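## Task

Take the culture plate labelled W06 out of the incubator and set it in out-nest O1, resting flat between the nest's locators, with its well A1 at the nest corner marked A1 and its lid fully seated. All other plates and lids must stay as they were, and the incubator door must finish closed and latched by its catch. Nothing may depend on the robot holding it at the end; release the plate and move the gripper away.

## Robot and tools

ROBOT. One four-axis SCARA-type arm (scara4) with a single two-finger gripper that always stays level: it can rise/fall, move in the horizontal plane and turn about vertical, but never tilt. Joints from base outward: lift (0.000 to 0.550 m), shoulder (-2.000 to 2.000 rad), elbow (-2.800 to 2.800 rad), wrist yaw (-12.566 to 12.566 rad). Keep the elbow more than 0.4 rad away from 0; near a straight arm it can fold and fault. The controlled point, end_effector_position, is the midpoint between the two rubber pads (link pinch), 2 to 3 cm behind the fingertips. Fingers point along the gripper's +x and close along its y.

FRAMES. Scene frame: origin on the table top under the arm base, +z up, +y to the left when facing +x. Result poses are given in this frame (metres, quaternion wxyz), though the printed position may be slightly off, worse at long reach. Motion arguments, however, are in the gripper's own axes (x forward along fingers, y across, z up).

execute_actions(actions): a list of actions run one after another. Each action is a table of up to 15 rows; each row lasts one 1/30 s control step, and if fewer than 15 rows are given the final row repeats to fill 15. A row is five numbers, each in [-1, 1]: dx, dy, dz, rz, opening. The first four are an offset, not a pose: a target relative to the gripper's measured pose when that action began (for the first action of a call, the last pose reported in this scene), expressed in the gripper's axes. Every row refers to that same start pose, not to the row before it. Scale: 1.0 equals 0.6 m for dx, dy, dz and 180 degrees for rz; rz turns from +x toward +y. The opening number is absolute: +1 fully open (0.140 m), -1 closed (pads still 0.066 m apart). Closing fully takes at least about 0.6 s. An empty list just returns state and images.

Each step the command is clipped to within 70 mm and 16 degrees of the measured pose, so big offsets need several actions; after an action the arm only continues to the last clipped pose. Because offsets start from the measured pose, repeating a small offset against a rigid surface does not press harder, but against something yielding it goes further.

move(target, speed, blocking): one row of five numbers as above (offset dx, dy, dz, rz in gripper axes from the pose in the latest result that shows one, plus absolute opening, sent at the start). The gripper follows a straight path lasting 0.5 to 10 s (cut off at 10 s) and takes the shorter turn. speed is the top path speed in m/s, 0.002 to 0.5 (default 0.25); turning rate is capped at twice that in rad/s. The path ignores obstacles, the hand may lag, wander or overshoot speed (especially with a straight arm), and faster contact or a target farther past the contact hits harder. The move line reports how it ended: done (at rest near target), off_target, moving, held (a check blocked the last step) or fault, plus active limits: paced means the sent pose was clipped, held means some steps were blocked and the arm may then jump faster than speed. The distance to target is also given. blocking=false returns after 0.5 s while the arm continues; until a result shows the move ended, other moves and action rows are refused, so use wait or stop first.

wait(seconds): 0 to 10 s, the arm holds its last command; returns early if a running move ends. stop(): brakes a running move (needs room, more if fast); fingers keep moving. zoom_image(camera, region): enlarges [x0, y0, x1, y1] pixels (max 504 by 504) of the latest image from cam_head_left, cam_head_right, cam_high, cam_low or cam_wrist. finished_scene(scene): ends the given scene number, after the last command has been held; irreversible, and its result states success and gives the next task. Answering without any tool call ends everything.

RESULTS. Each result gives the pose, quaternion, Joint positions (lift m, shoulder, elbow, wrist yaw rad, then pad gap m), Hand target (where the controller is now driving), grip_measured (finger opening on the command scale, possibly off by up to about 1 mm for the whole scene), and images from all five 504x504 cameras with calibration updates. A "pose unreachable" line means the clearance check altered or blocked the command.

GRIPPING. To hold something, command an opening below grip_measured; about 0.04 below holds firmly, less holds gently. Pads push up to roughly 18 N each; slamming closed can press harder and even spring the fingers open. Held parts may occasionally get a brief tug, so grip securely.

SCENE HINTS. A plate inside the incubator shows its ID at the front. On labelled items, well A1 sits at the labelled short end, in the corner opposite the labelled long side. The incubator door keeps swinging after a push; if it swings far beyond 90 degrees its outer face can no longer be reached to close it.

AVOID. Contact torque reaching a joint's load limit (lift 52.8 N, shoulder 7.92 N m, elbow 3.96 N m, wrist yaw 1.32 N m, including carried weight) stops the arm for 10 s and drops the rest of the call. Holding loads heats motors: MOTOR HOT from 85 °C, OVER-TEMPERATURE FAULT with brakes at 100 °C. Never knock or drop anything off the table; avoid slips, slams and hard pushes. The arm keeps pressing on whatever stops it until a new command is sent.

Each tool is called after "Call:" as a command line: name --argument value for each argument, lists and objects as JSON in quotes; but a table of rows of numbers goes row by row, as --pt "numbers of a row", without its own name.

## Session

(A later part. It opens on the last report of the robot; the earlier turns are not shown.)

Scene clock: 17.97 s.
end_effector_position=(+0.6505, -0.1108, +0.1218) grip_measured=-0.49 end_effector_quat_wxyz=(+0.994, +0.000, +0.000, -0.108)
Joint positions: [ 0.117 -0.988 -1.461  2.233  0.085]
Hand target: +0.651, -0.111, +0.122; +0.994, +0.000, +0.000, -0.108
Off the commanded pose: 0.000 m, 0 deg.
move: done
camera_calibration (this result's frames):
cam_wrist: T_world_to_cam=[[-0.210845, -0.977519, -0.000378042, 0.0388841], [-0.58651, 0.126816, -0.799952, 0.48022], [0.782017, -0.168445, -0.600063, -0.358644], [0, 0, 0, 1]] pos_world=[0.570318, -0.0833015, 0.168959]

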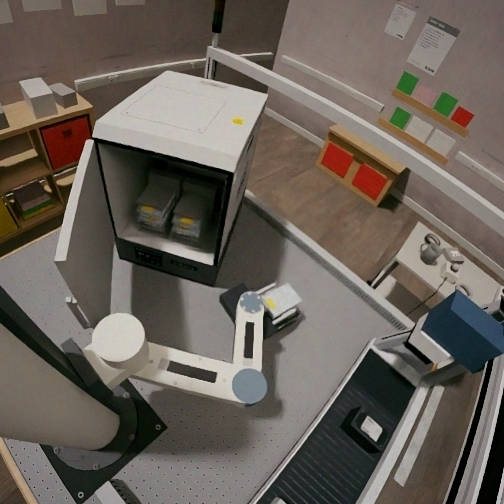

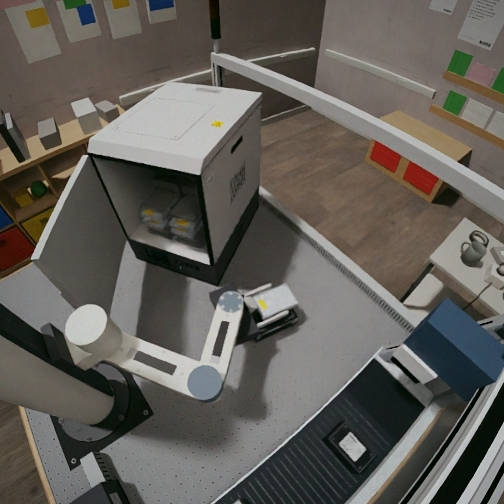

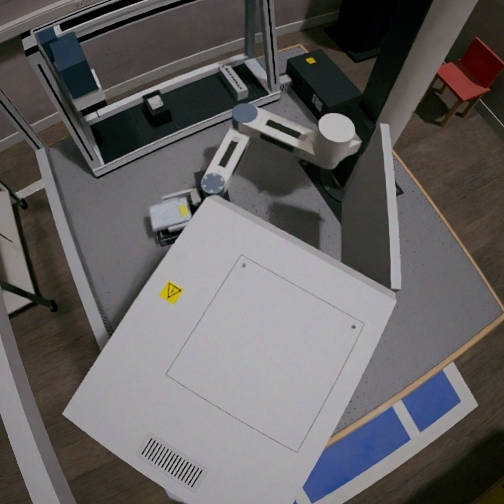

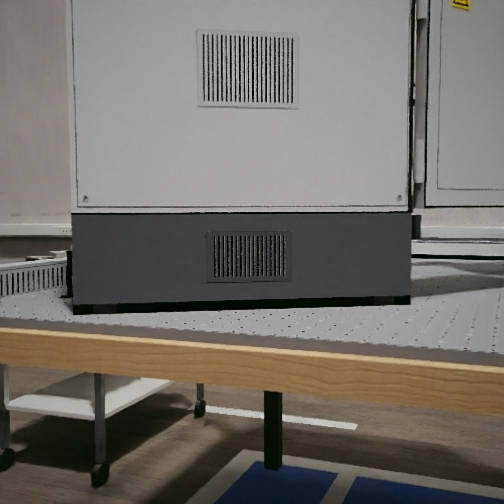

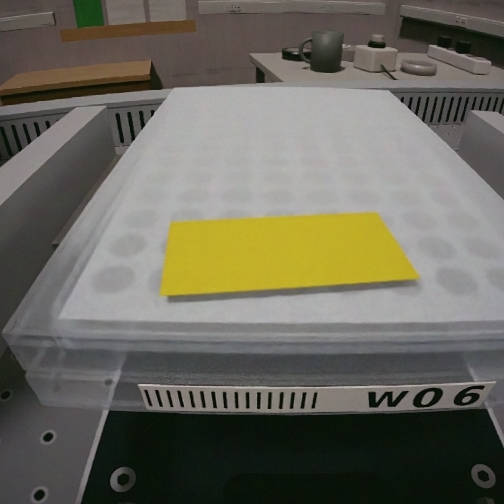

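Call:
move --target '[-0.08, 0, -0.06, 0, -0.54]' --speed 0.15

Call:
zoom_image --camera "cam_head_right" --region '[200, 260, 320, 380]'

Scene clock: 18.77 s.
end_effector_position=(+0.6036, -0.1004, +0.0857) grip_measured=-0.49 end_effector_quat_wxyz=(+0.994, +0.000, +0.000, -0.108)
Joint positions: [ 0.081 -1.087 -1.223  2.093  0.085]
Hand target: +0.604, -0.101, +0.086; +0.994, +0.000, +0.000, -0.108
Off the commanded pose: 0.000 m, 0 deg.
move: done
camera_calibration (this result's frames):
cam_wrist: T_world_to_cam=[[-0.210442, -0.977606, -0.000378042, 0.0388468], [-0.586562, 0.126574, -0.799952, 0.422542], [0.782086, -0.168122, -0.600063, -0.341886], [0, 0, 0, 1]] pos_world=[0.523407, -0.0729847, 0.132875]

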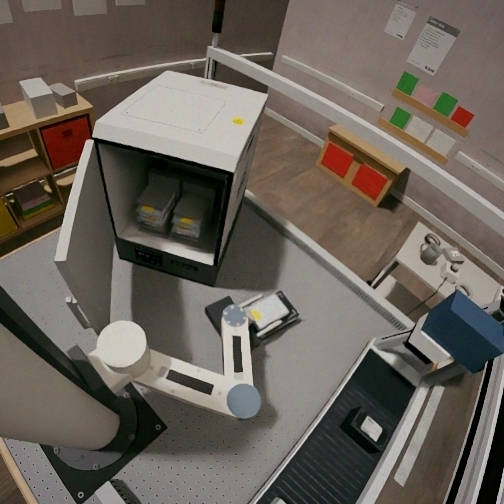

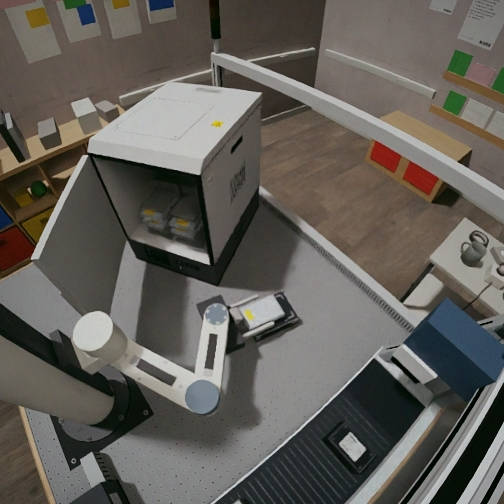

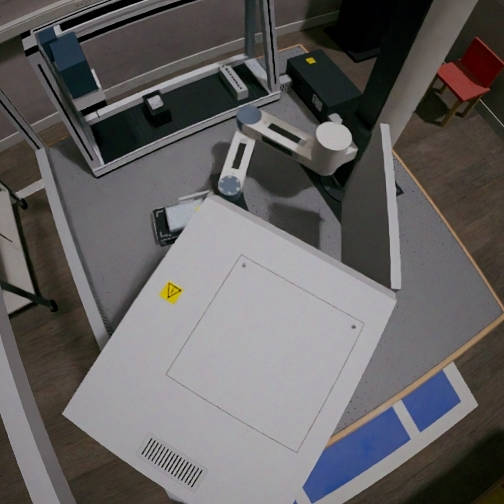

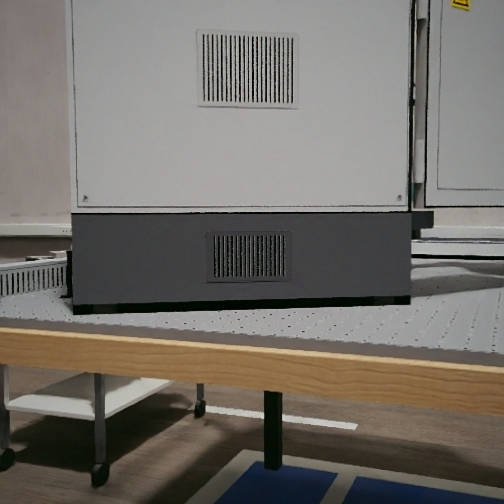

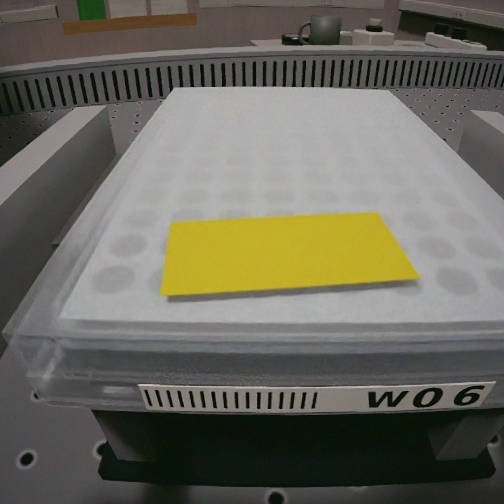

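Region (200, 260, 320, 380) of cam_head_right's 504x504 image, scaled by 4.200, with more detail than that image has.

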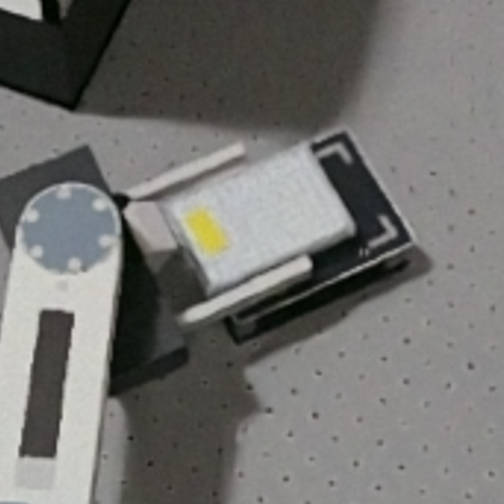

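Call:
move --target '[0.045, -0.01, 0, 0, -0.54]' --speed 0.1

Scene clock: 19.60 s.
end_effector_position=(+0.6287, -0.1123, +0.0857) grip_measured=-0.49 end_effector_quat_wxyz=(+0.994, +0.000, +0.000, -0.108)
Joint positions: [ 0.081 -1.052 -1.355  2.19   0.085]
Hand target: +0.629, -0.112, +0.086; +0.994, +0.000, +0.000, -0.108
Off the commanded pose: 0.000 m, 0 deg.
move: done
camera_calibration (this result's frames):
cam_wrist: T_world_to_cam=[[-0.211076, -0.97747, -0.000378042, 0.0329908], [-0.58648, 0.126954, -0.799952, 0.438736], [0.781977, -0.168629, -0.600063, -0.363476], [0, 0, 0, 1]] pos_world=[0.548503, -0.0847444, 0.132872]

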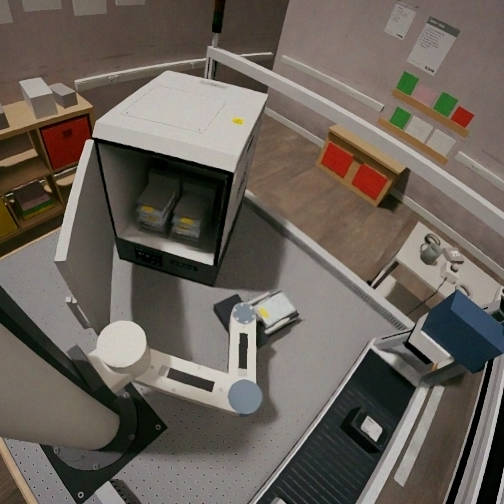

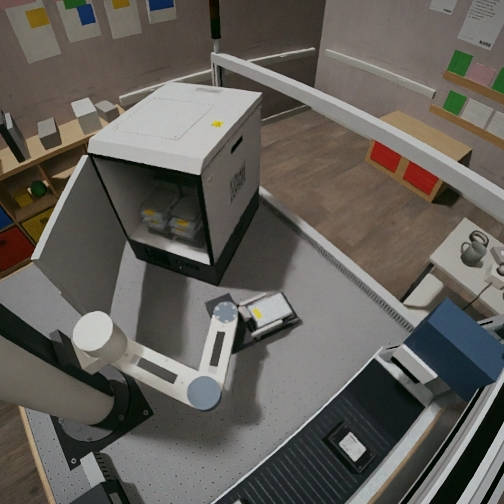

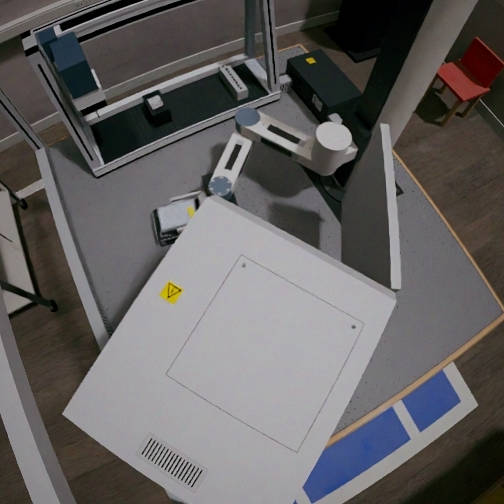

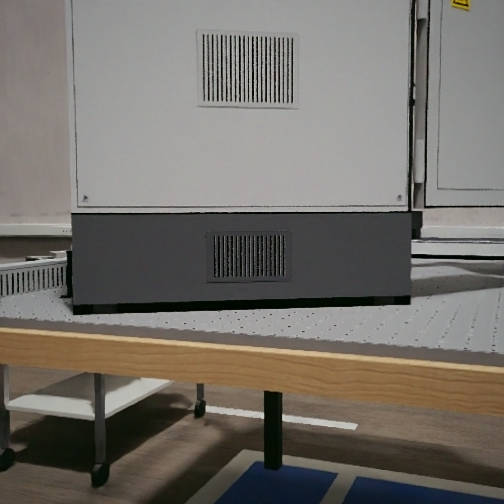

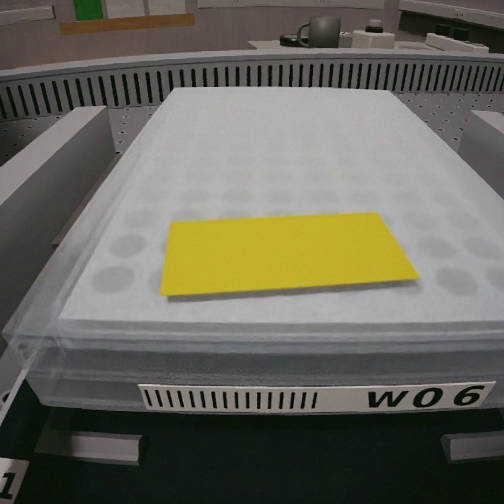

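Call:
move --target '[0.02, 0, -0.022, 0, -0.54]' --speed 0.05

Call:
zoom_image --camera "cam_head_right" --region '[220, 270, 320, 370]'

Call:
zoom_image --camera "cam_high" --region '[130, 170, 230, 270]'

Scene clock: 20.53 s.
end_effector_position=(+0.6404, -0.1150, +0.0724) grip_measured=-0.49 end_effector_quat_wxyz=(+0.994, +0.000, +0.000, -0.108)
Joint positions: [ 0.067 -1.026 -1.416  2.224  0.085]
Hand target: +0.640, -0.115, +0.072; +0.994, +0.000, +0.000, -0.108
Off the commanded pose: 0.000 m, 0 deg.
move: done
camera_calibration (this result's frames):
cam_wrist: T_world_to_cam=[[-0.211576, -0.977362, -0.000378042, 0.033146], [-0.586415, 0.127254, -0.799952, 0.435309], [0.781891, -0.169029, -0.600063, -0.381042], [0, 0, 0, 1]] pos_world=[0.560218, -0.0874063, 0.11959]

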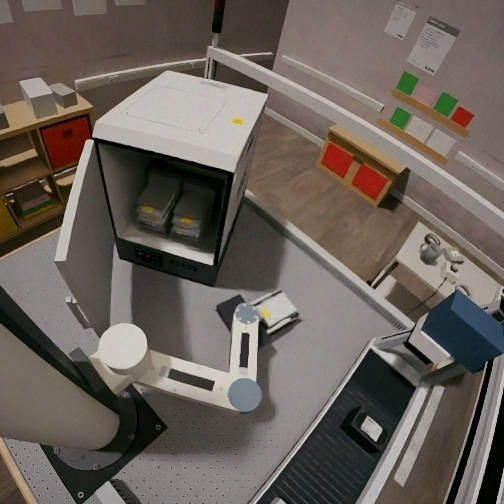

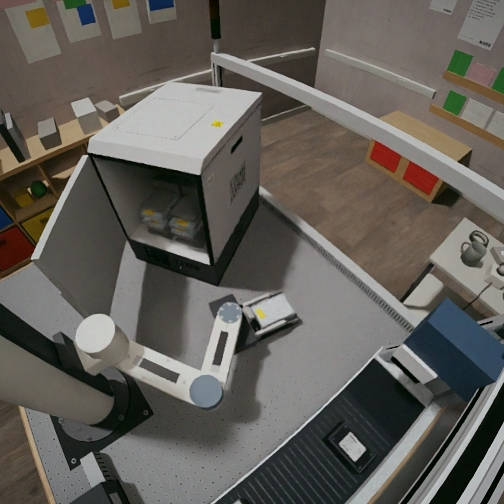

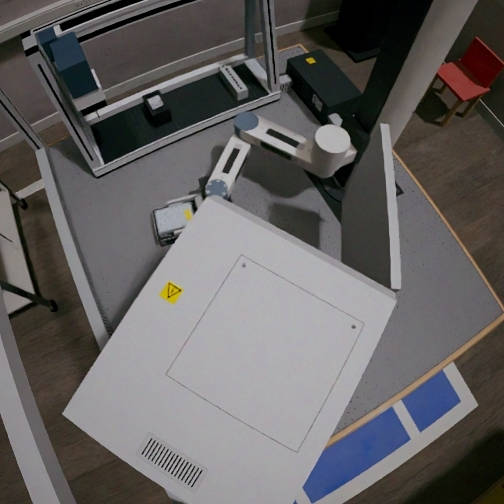

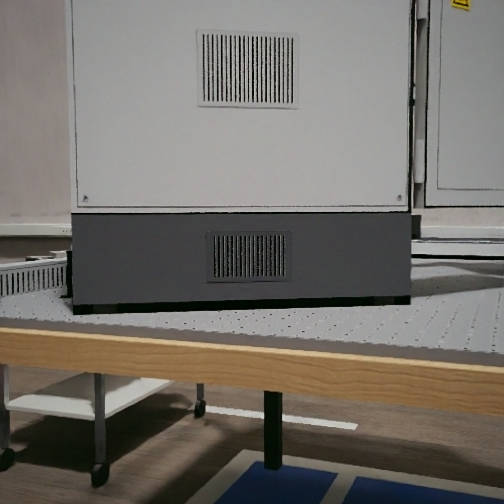

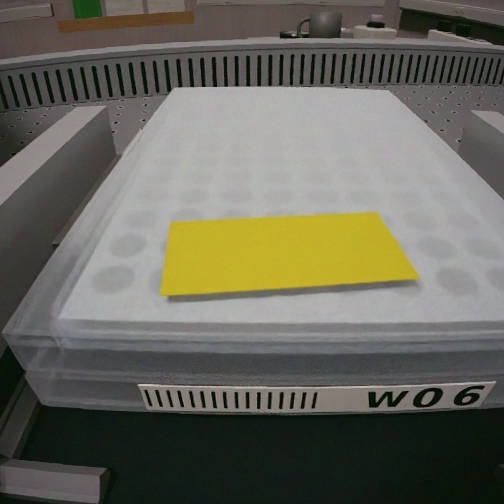

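Region (220, 270, 320, 370) of cam_head_right's 504x504 image, scaled by 5.040, with more detail than that image has.

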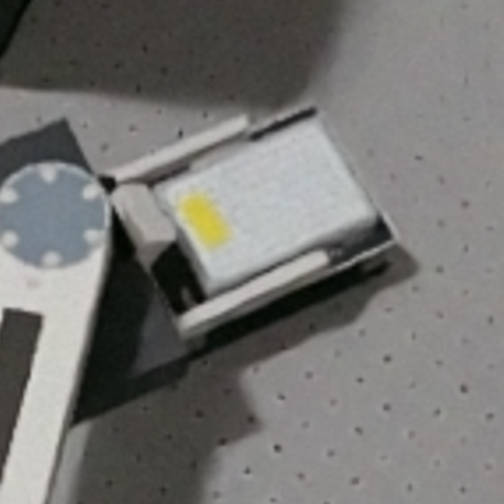

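Region (130, 170, 230, 270) of cam_high's 504x504 image, scaled by 5.040, with more detail than that image has.

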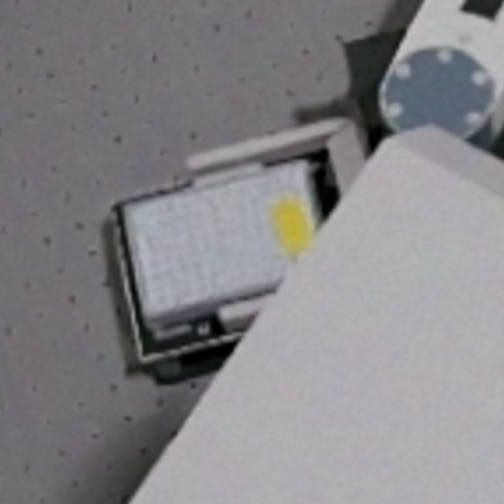

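Call:
move --target '[-0.004, 0, -0.012, 0, -0.54]' --speed 0.02

Scene clock: 21.40 s.
end_effector_position=(+0.6387, -0.1132, +0.0661) grip_measured=-0.49 end_effector_quat_wxyz=(+0.994, +0.000, +0.000, -0.106)
Joint positions: [ 0.061 -1.028 -1.405  2.221  0.085]
Hand target: +0.638, -0.114, +0.065; +0.994, +0.000, +0.000, -0.108
Off the commanded pose: 0.002 m, 0 deg.
move: done
camera_calibration (this result's frames):
cam_wrist: T_world_to_cam=[[-0.207111, -0.978317, -0.000378042, 0.031512], [-0.58699, 0.124576, -0.799952, 0.429126], [0.782654, -0.165457, -0.600063, -0.383281], [0, 0, 0, 1]] pos_world=[0.558396, -0.0860467, 0.113299]

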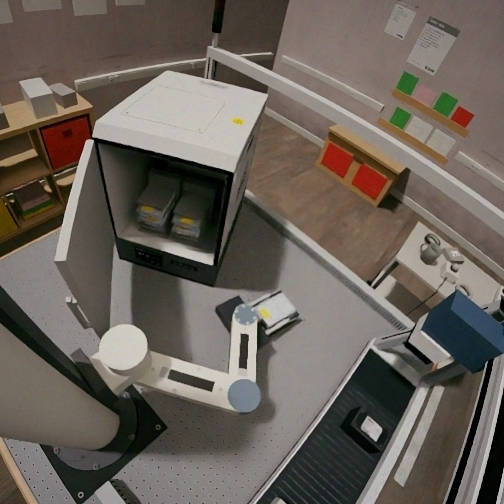

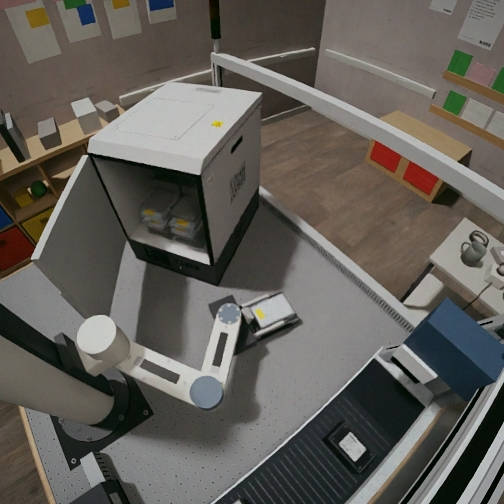

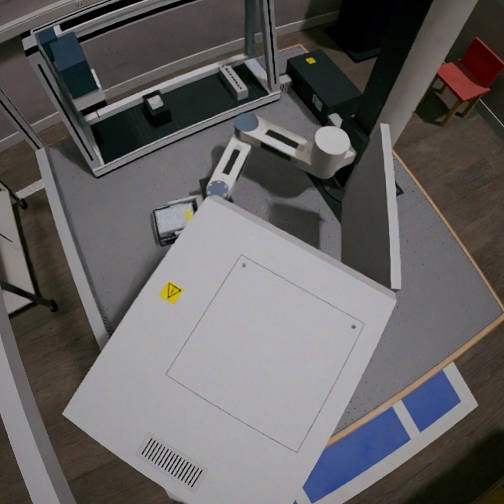

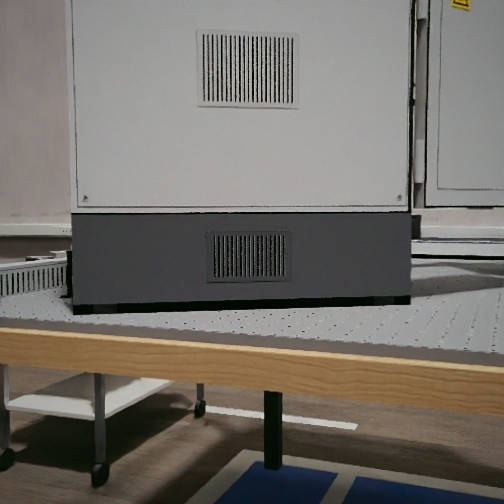

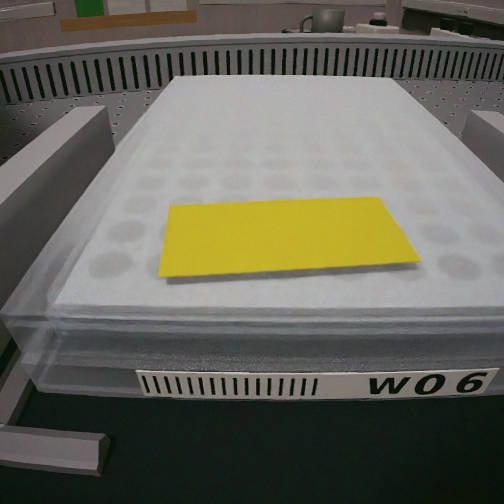

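Call:
execute_actions --actions '[[[0,0,0.002,0,-0.2]],[[0,0,0,0,-0.2]]]'

Call:
zoom_image --camera "cam_head_right" --region '[220, 270, 320, 370]'

Scene clock: 22.47 s.
end_effector_position=(+0.6387, -0.1131, +0.0674) grip_measured=-0.20 end_effector_quat_wxyz=(+0.994, +0.000, +0.000, -0.106)
Joint positions: [ 0.062 -1.028 -1.405  2.221  0.096]
Hand target: +0.639, -0.113, +0.067; +0.994, +0.000, +0.000, -0.106
Off the commanded pose: 0.000 m, 0 deg.
camera_calibration (this result's frames):
cam_wrist: T_world_to_cam=[[-0.206793, -0.978385, -0.000378042, 0.0314236], [-0.58703, 0.124385, -0.799952, 0.430155], [0.782708, -0.165203, -0.600063, -0.382551], [0, 0, 0, 1]] pos_world=[0.558438, -0.085959, 0.114561]

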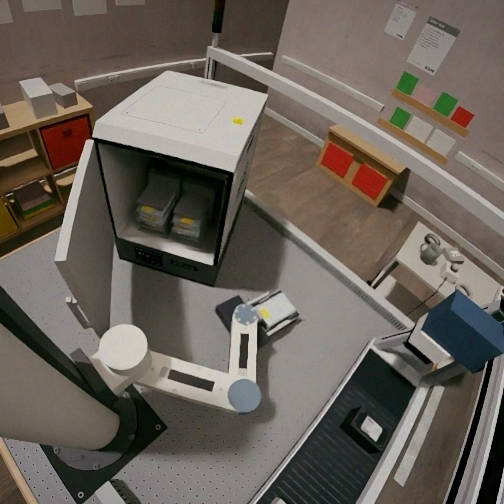

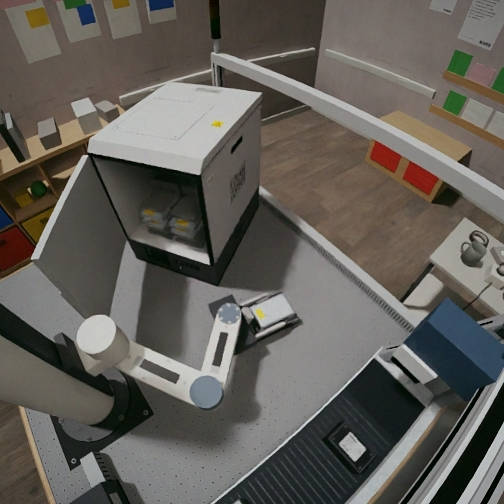

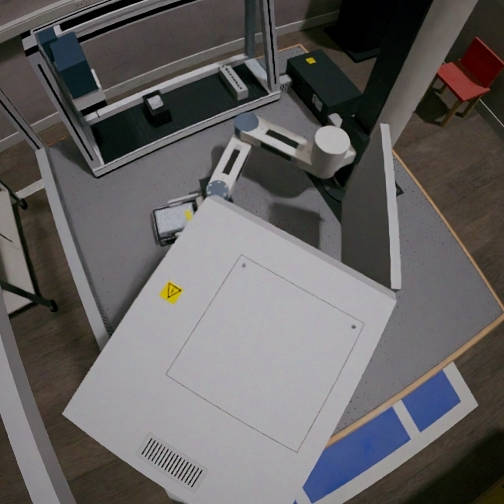

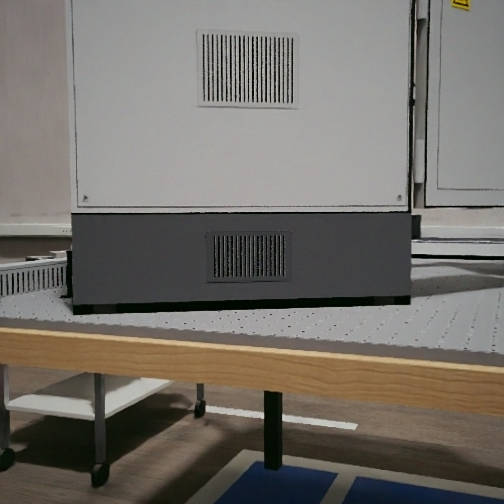

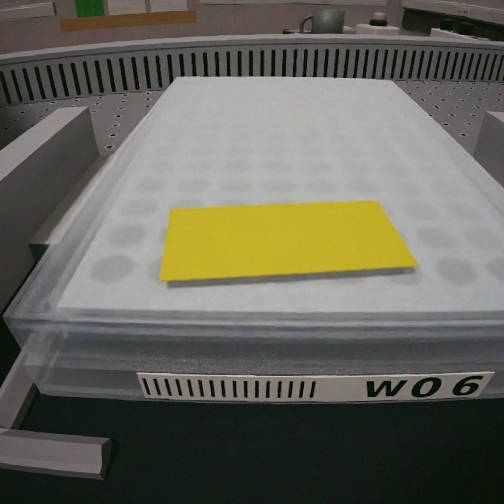

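Region (220, 270, 320, 370) of cam_head_right's 504x504 image, scaled by 5.040, with more detail than that image has.

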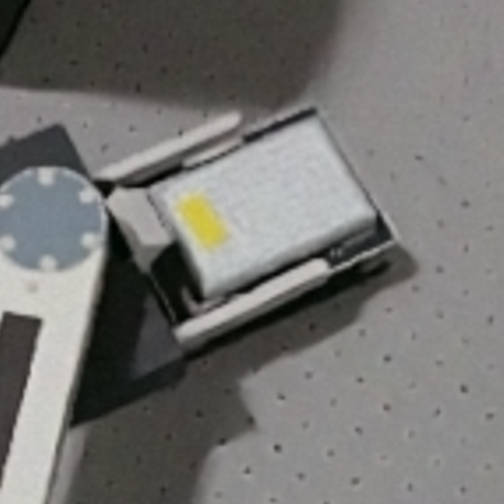

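Call:
execute_actions --actions '[[[0,0,0,0,-0.42]],[[0,0,0,0,-0.54]],[[0,0,0.012,0,-0.54]],[[0,0,0,0,-0.54]]]'

Call:
move --target '[-0.0105, 0, 0, 0, -0.54]' --speed 0.03

Call:
move --target '[0, 0, -0.012, 0, -0.54]' --speed 0.02

Call:
execute_actions --actions '[[[0,0,0,0,-0.2]],[[0,0,0,0,-0.2]]]'

Call:
zoom_image --camera "cam_head_right" --region '[220, 270, 320, 370]'

Scene clock: 24.67 s.
end_effector_position=(+0.6387, -0.1130, +0.0746) grip_measured=-0.49 end_effector_quat_wxyz=(+0.994, +0.000, +0.000, -0.106)
Joint positions: [ 0.07  -1.028 -1.405  2.221  0.085]
Hand target: +0.639, -0.113, +0.075; +0.994, +0.000, +0.000, -0.106
Off the commanded pose: 0.000 m, 0 deg.
camera_calibration (this result's frames):
cam_wrist: T_world_to_cam=[[-0.206203, -0.978509, -0.000378042, 0.0311859], [-0.587105, 0.124031, -0.799952, 0.435935], [0.782808, -0.164731, -0.600063, -0.378187], [0, 0, 0, 1]] pos_world=[0.558418, -0.0858526, 0.121803]

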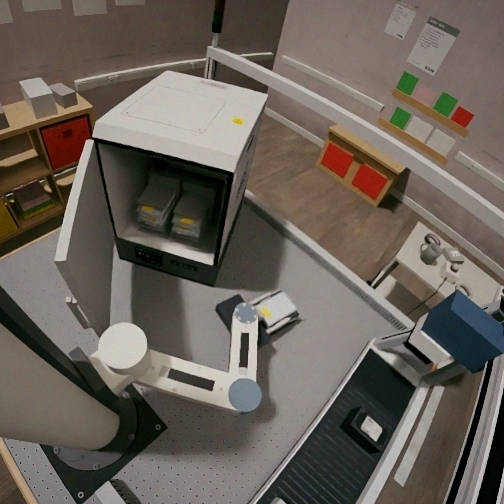

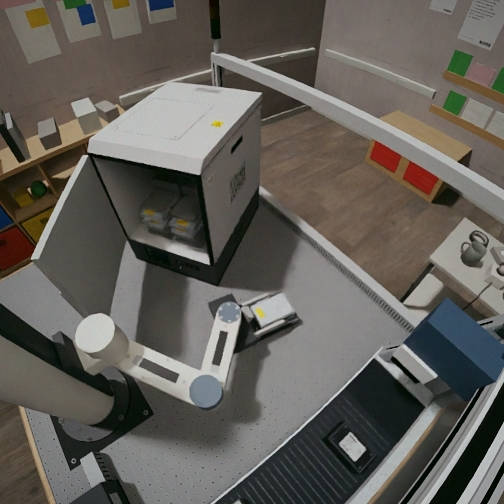

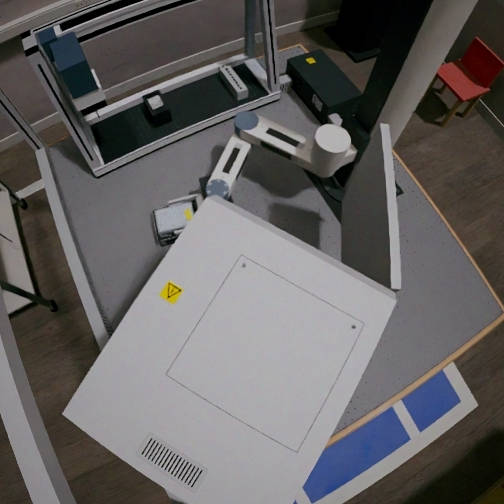

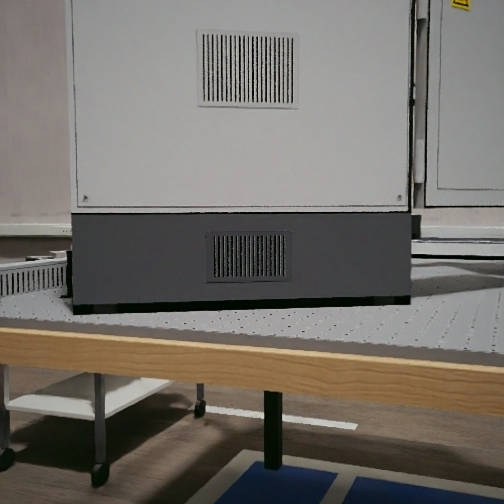

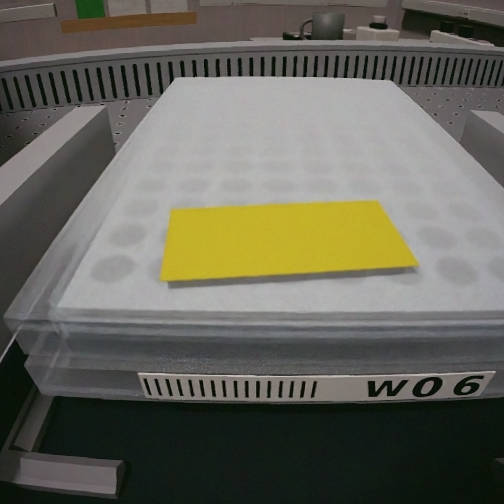

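Scene clock: 25.37 s.
end_effector_position=(+0.6326, -0.1115, +0.0746) grip_measured=-0.49 end_effector_quat_wxyz=(+0.994, +0.000, +0.000, -0.105)
Joint positions: [ 0.07  -1.041 -1.373  2.203  0.085]
Hand target: +0.633, -0.112, +0.075; +0.994, +0.000, +0.000, -0.106
Off the commanded pose: 0.000 m, 0 deg.
move: done
camera_calibration (this result's frames):
cam_wrist: T_world_to_cam=[[-0.20571, -0.978613, -0.000378042, 0.0310157], [-0.587167, 0.123735, -0.799952, 0.432165], [0.782891, -0.164336, -0.600063, -0.373161], [0, 0, 0, 1]] pos_world=[0.552278, -0.0844455, 0.121803]

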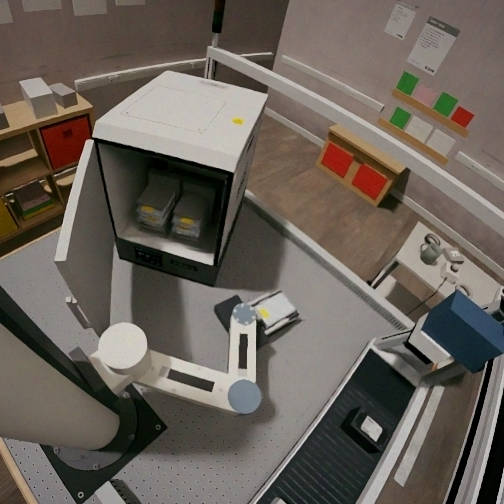

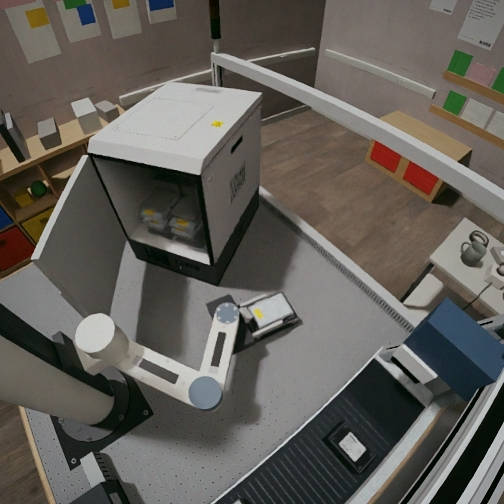

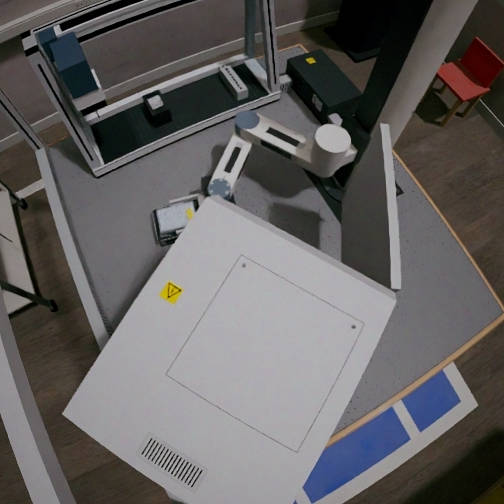

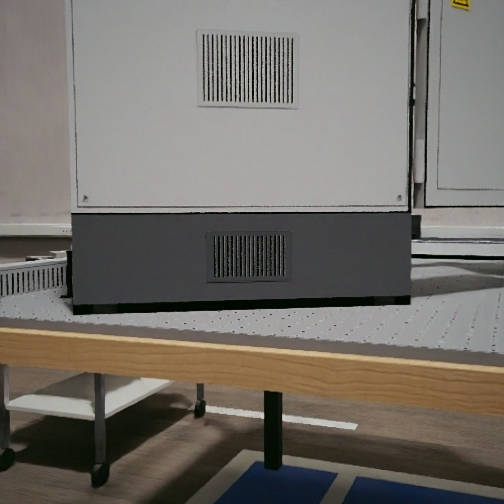

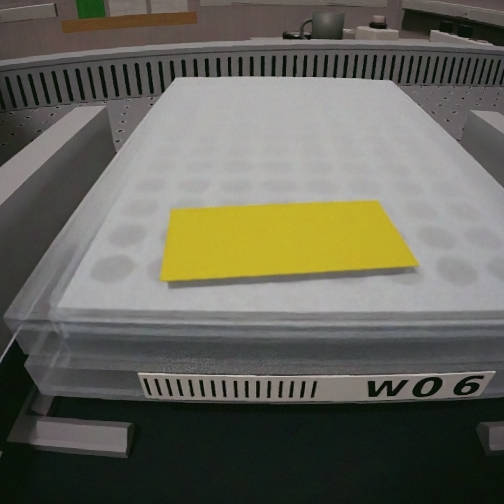

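Scene clock: 26.07 s.
end_effector_position=(+0.6326, -0.1115, +0.0674) grip_measured=-0.49 end_effector_quat_wxyz=(+0.994, +0.000, +0.000, -0.105)
Joint positions: [ 0.062 -1.041 -1.373  2.203  0.085]
Hand target: +0.633, -0.112, +0.067; +0.994, +0.000, +0.000, -0.105
Off the commanded pose: 0.000 m, 0 deg.
move: done
camera_calibration (this result's frames):
cam_wrist: T_world_to_cam=[[-0.205698, -0.978616, -0.000378042, 0.0310091], [-0.587169, 0.123727, -0.799952, 0.426379], [0.782893, -0.164326, -0.600063, -0.377499], [0, 0, 0, 1]] pos_world=[0.552276, -0.0844419, 0.114572]

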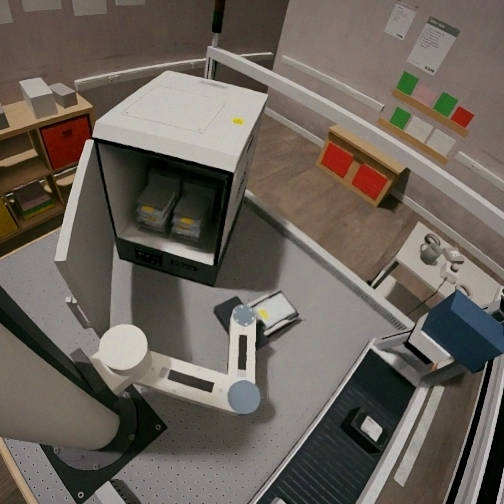

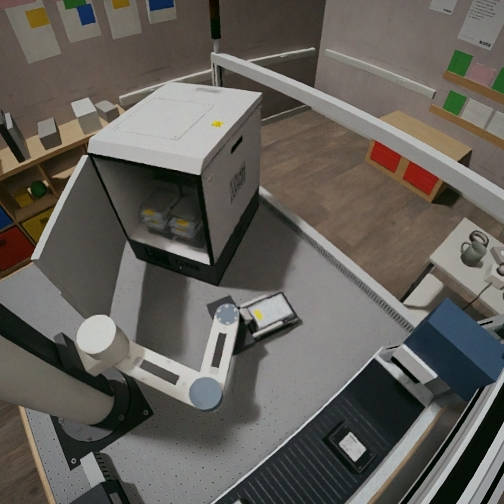

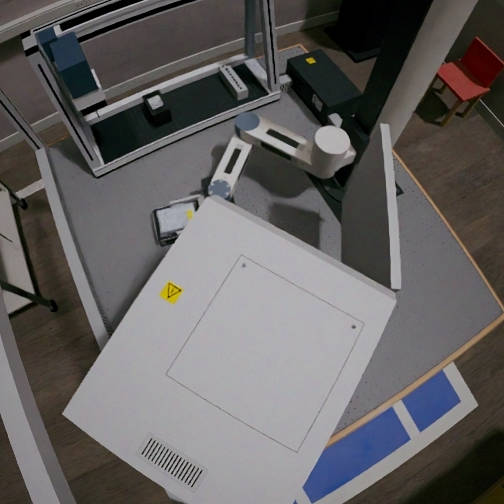

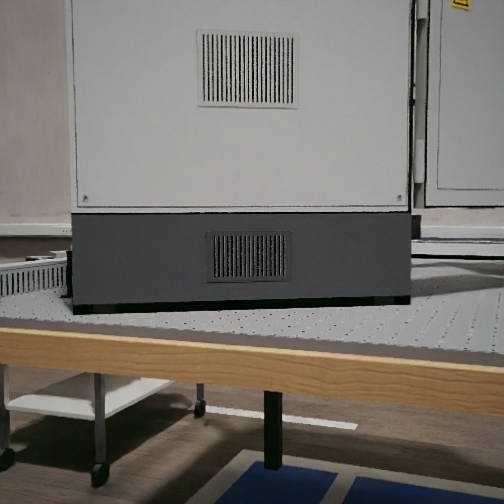

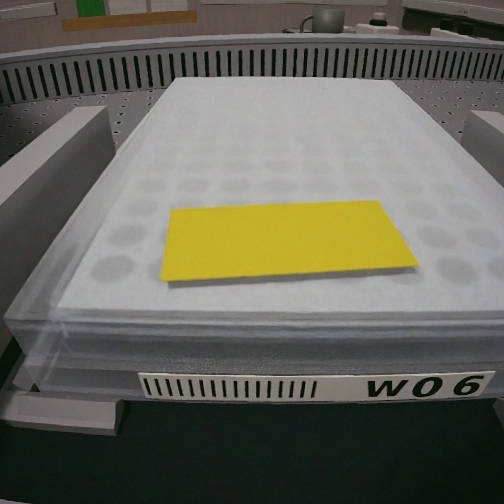

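Scene clock: 27.07 s.
end_effector_position=(+0.6326, -0.1115, +0.0674) grip_measured=-0.20 end_effector_quat_wxyz=(+0.994, +0.000, +0.000, -0.105)
Joint positions: [ 0.062 -1.041 -1.373  2.203  0.096]
Hand target: +0.633, -0.112, +0.067; +0.994, +0.000, +0.000, -0.105
Off the commanded pose: 0.000 m, 0 deg.
camera_calibration (this result's frames):
cam_wrist: T_world_to_cam=[[-0.205679, -0.97862, -0.000378042, 0.0309995], [-0.587171, 0.123716, -0.799952, 0.426379], [0.782896, -0.164311, -0.600063, -0.377499], [0, 0, 0, 1]] pos_world=[0.552276, -0.0844406, 0.114572]

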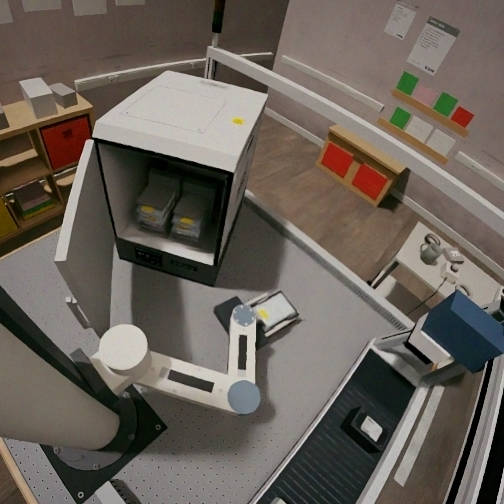

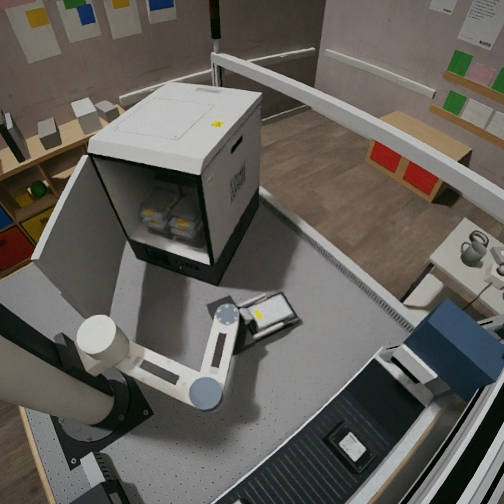

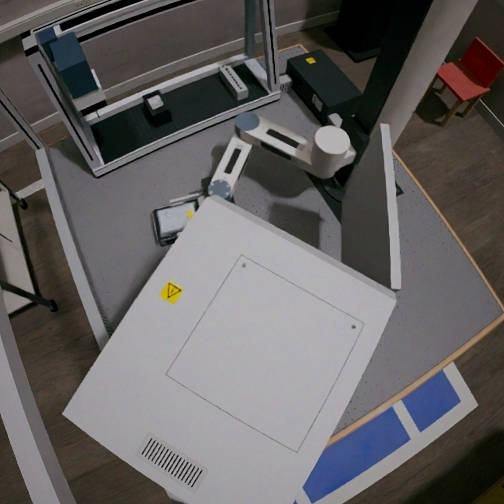

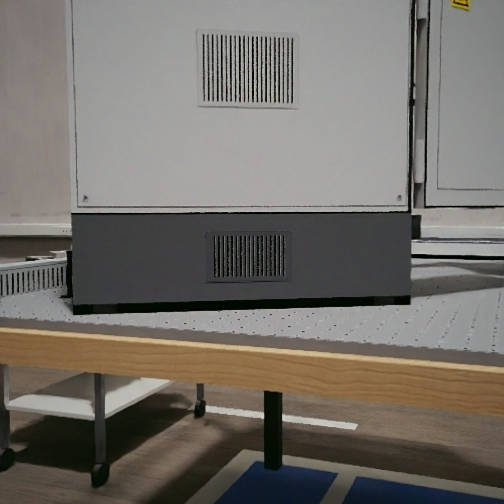

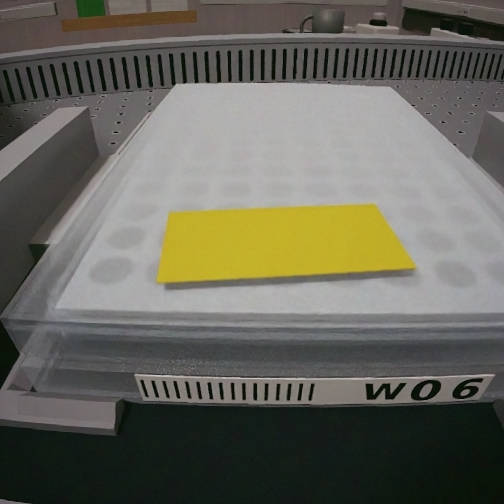

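Region (220, 270, 320, 370) of cam_head_right's 504x504 image, scaled by 5.040, with more detail than that image has.

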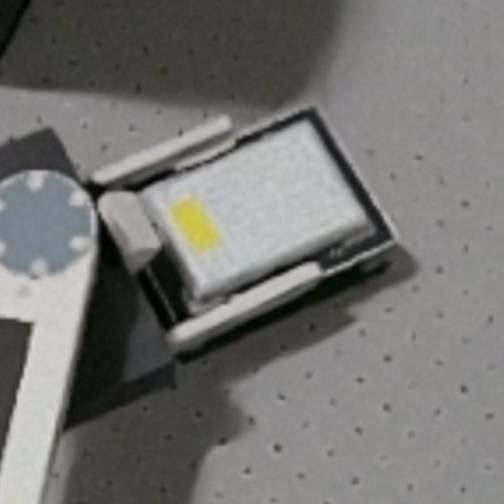

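Call:
move --target '[0, 0, 0.8, 0, 0.4]' --speed 0.4

Call:
zoom_image --camera "cam_head_right" --region '[220, 270, 320, 370]'

Scene clock: 29.23 s.
end_effector_position=(+0.6326, -0.1115, +0.5474) grip_measured=+0.40 end_effector_quat_wxyz=(+0.994, +0.000, +0.000, -0.105)
Joint positions: [ 0.542 -1.041 -1.373  2.203  0.118]
Hand target: +0.633, -0.112, +0.547; +0.994, +0.000, +0.000, -0.105
Off the commanded pose: 0.000 m, 0 deg.
move: done; limits=paced
camera_calibration (this result's frames):
cam_wrist: T_world_to_cam=[[-0.205692, -0.978617, -0.000378042, 0.0311817], [-0.58717, 0.123724, -0.799952, 0.81041], [0.782894, -0.164322, -0.600063, -0.0894349], [0, 0, 0, 1]] pos_world=[0.55228, -0.0844484, 0.594635]

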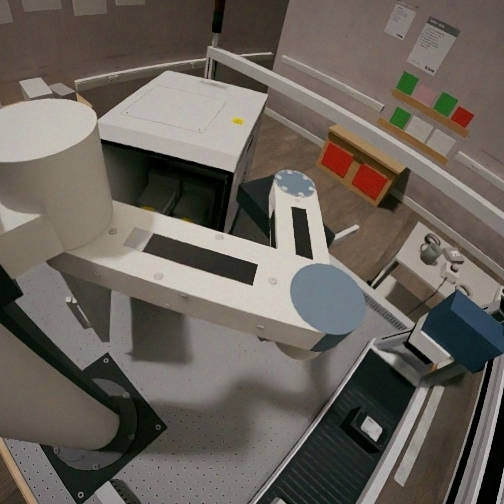

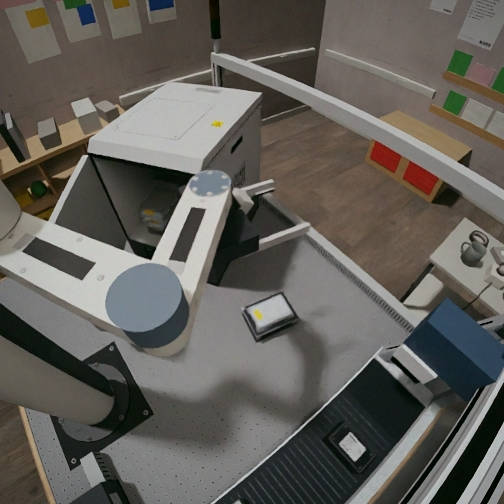

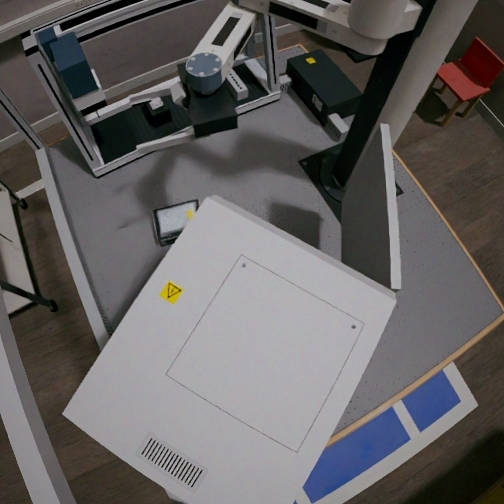

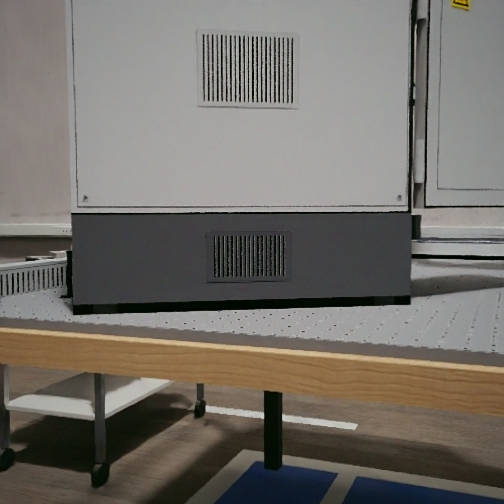

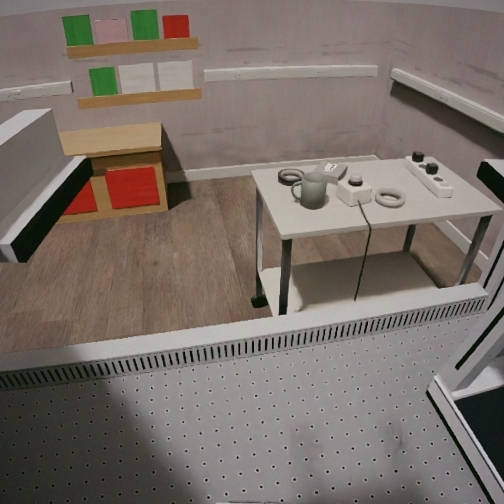

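Region (220, 270, 320, 370) of cam_head_right's 504x504 image, scaled by 5.040, with more detail than that image has.

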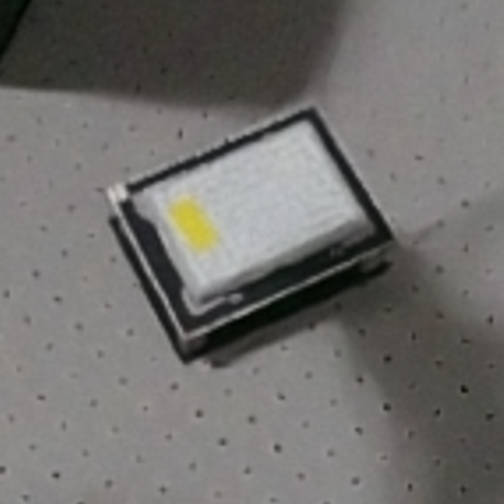

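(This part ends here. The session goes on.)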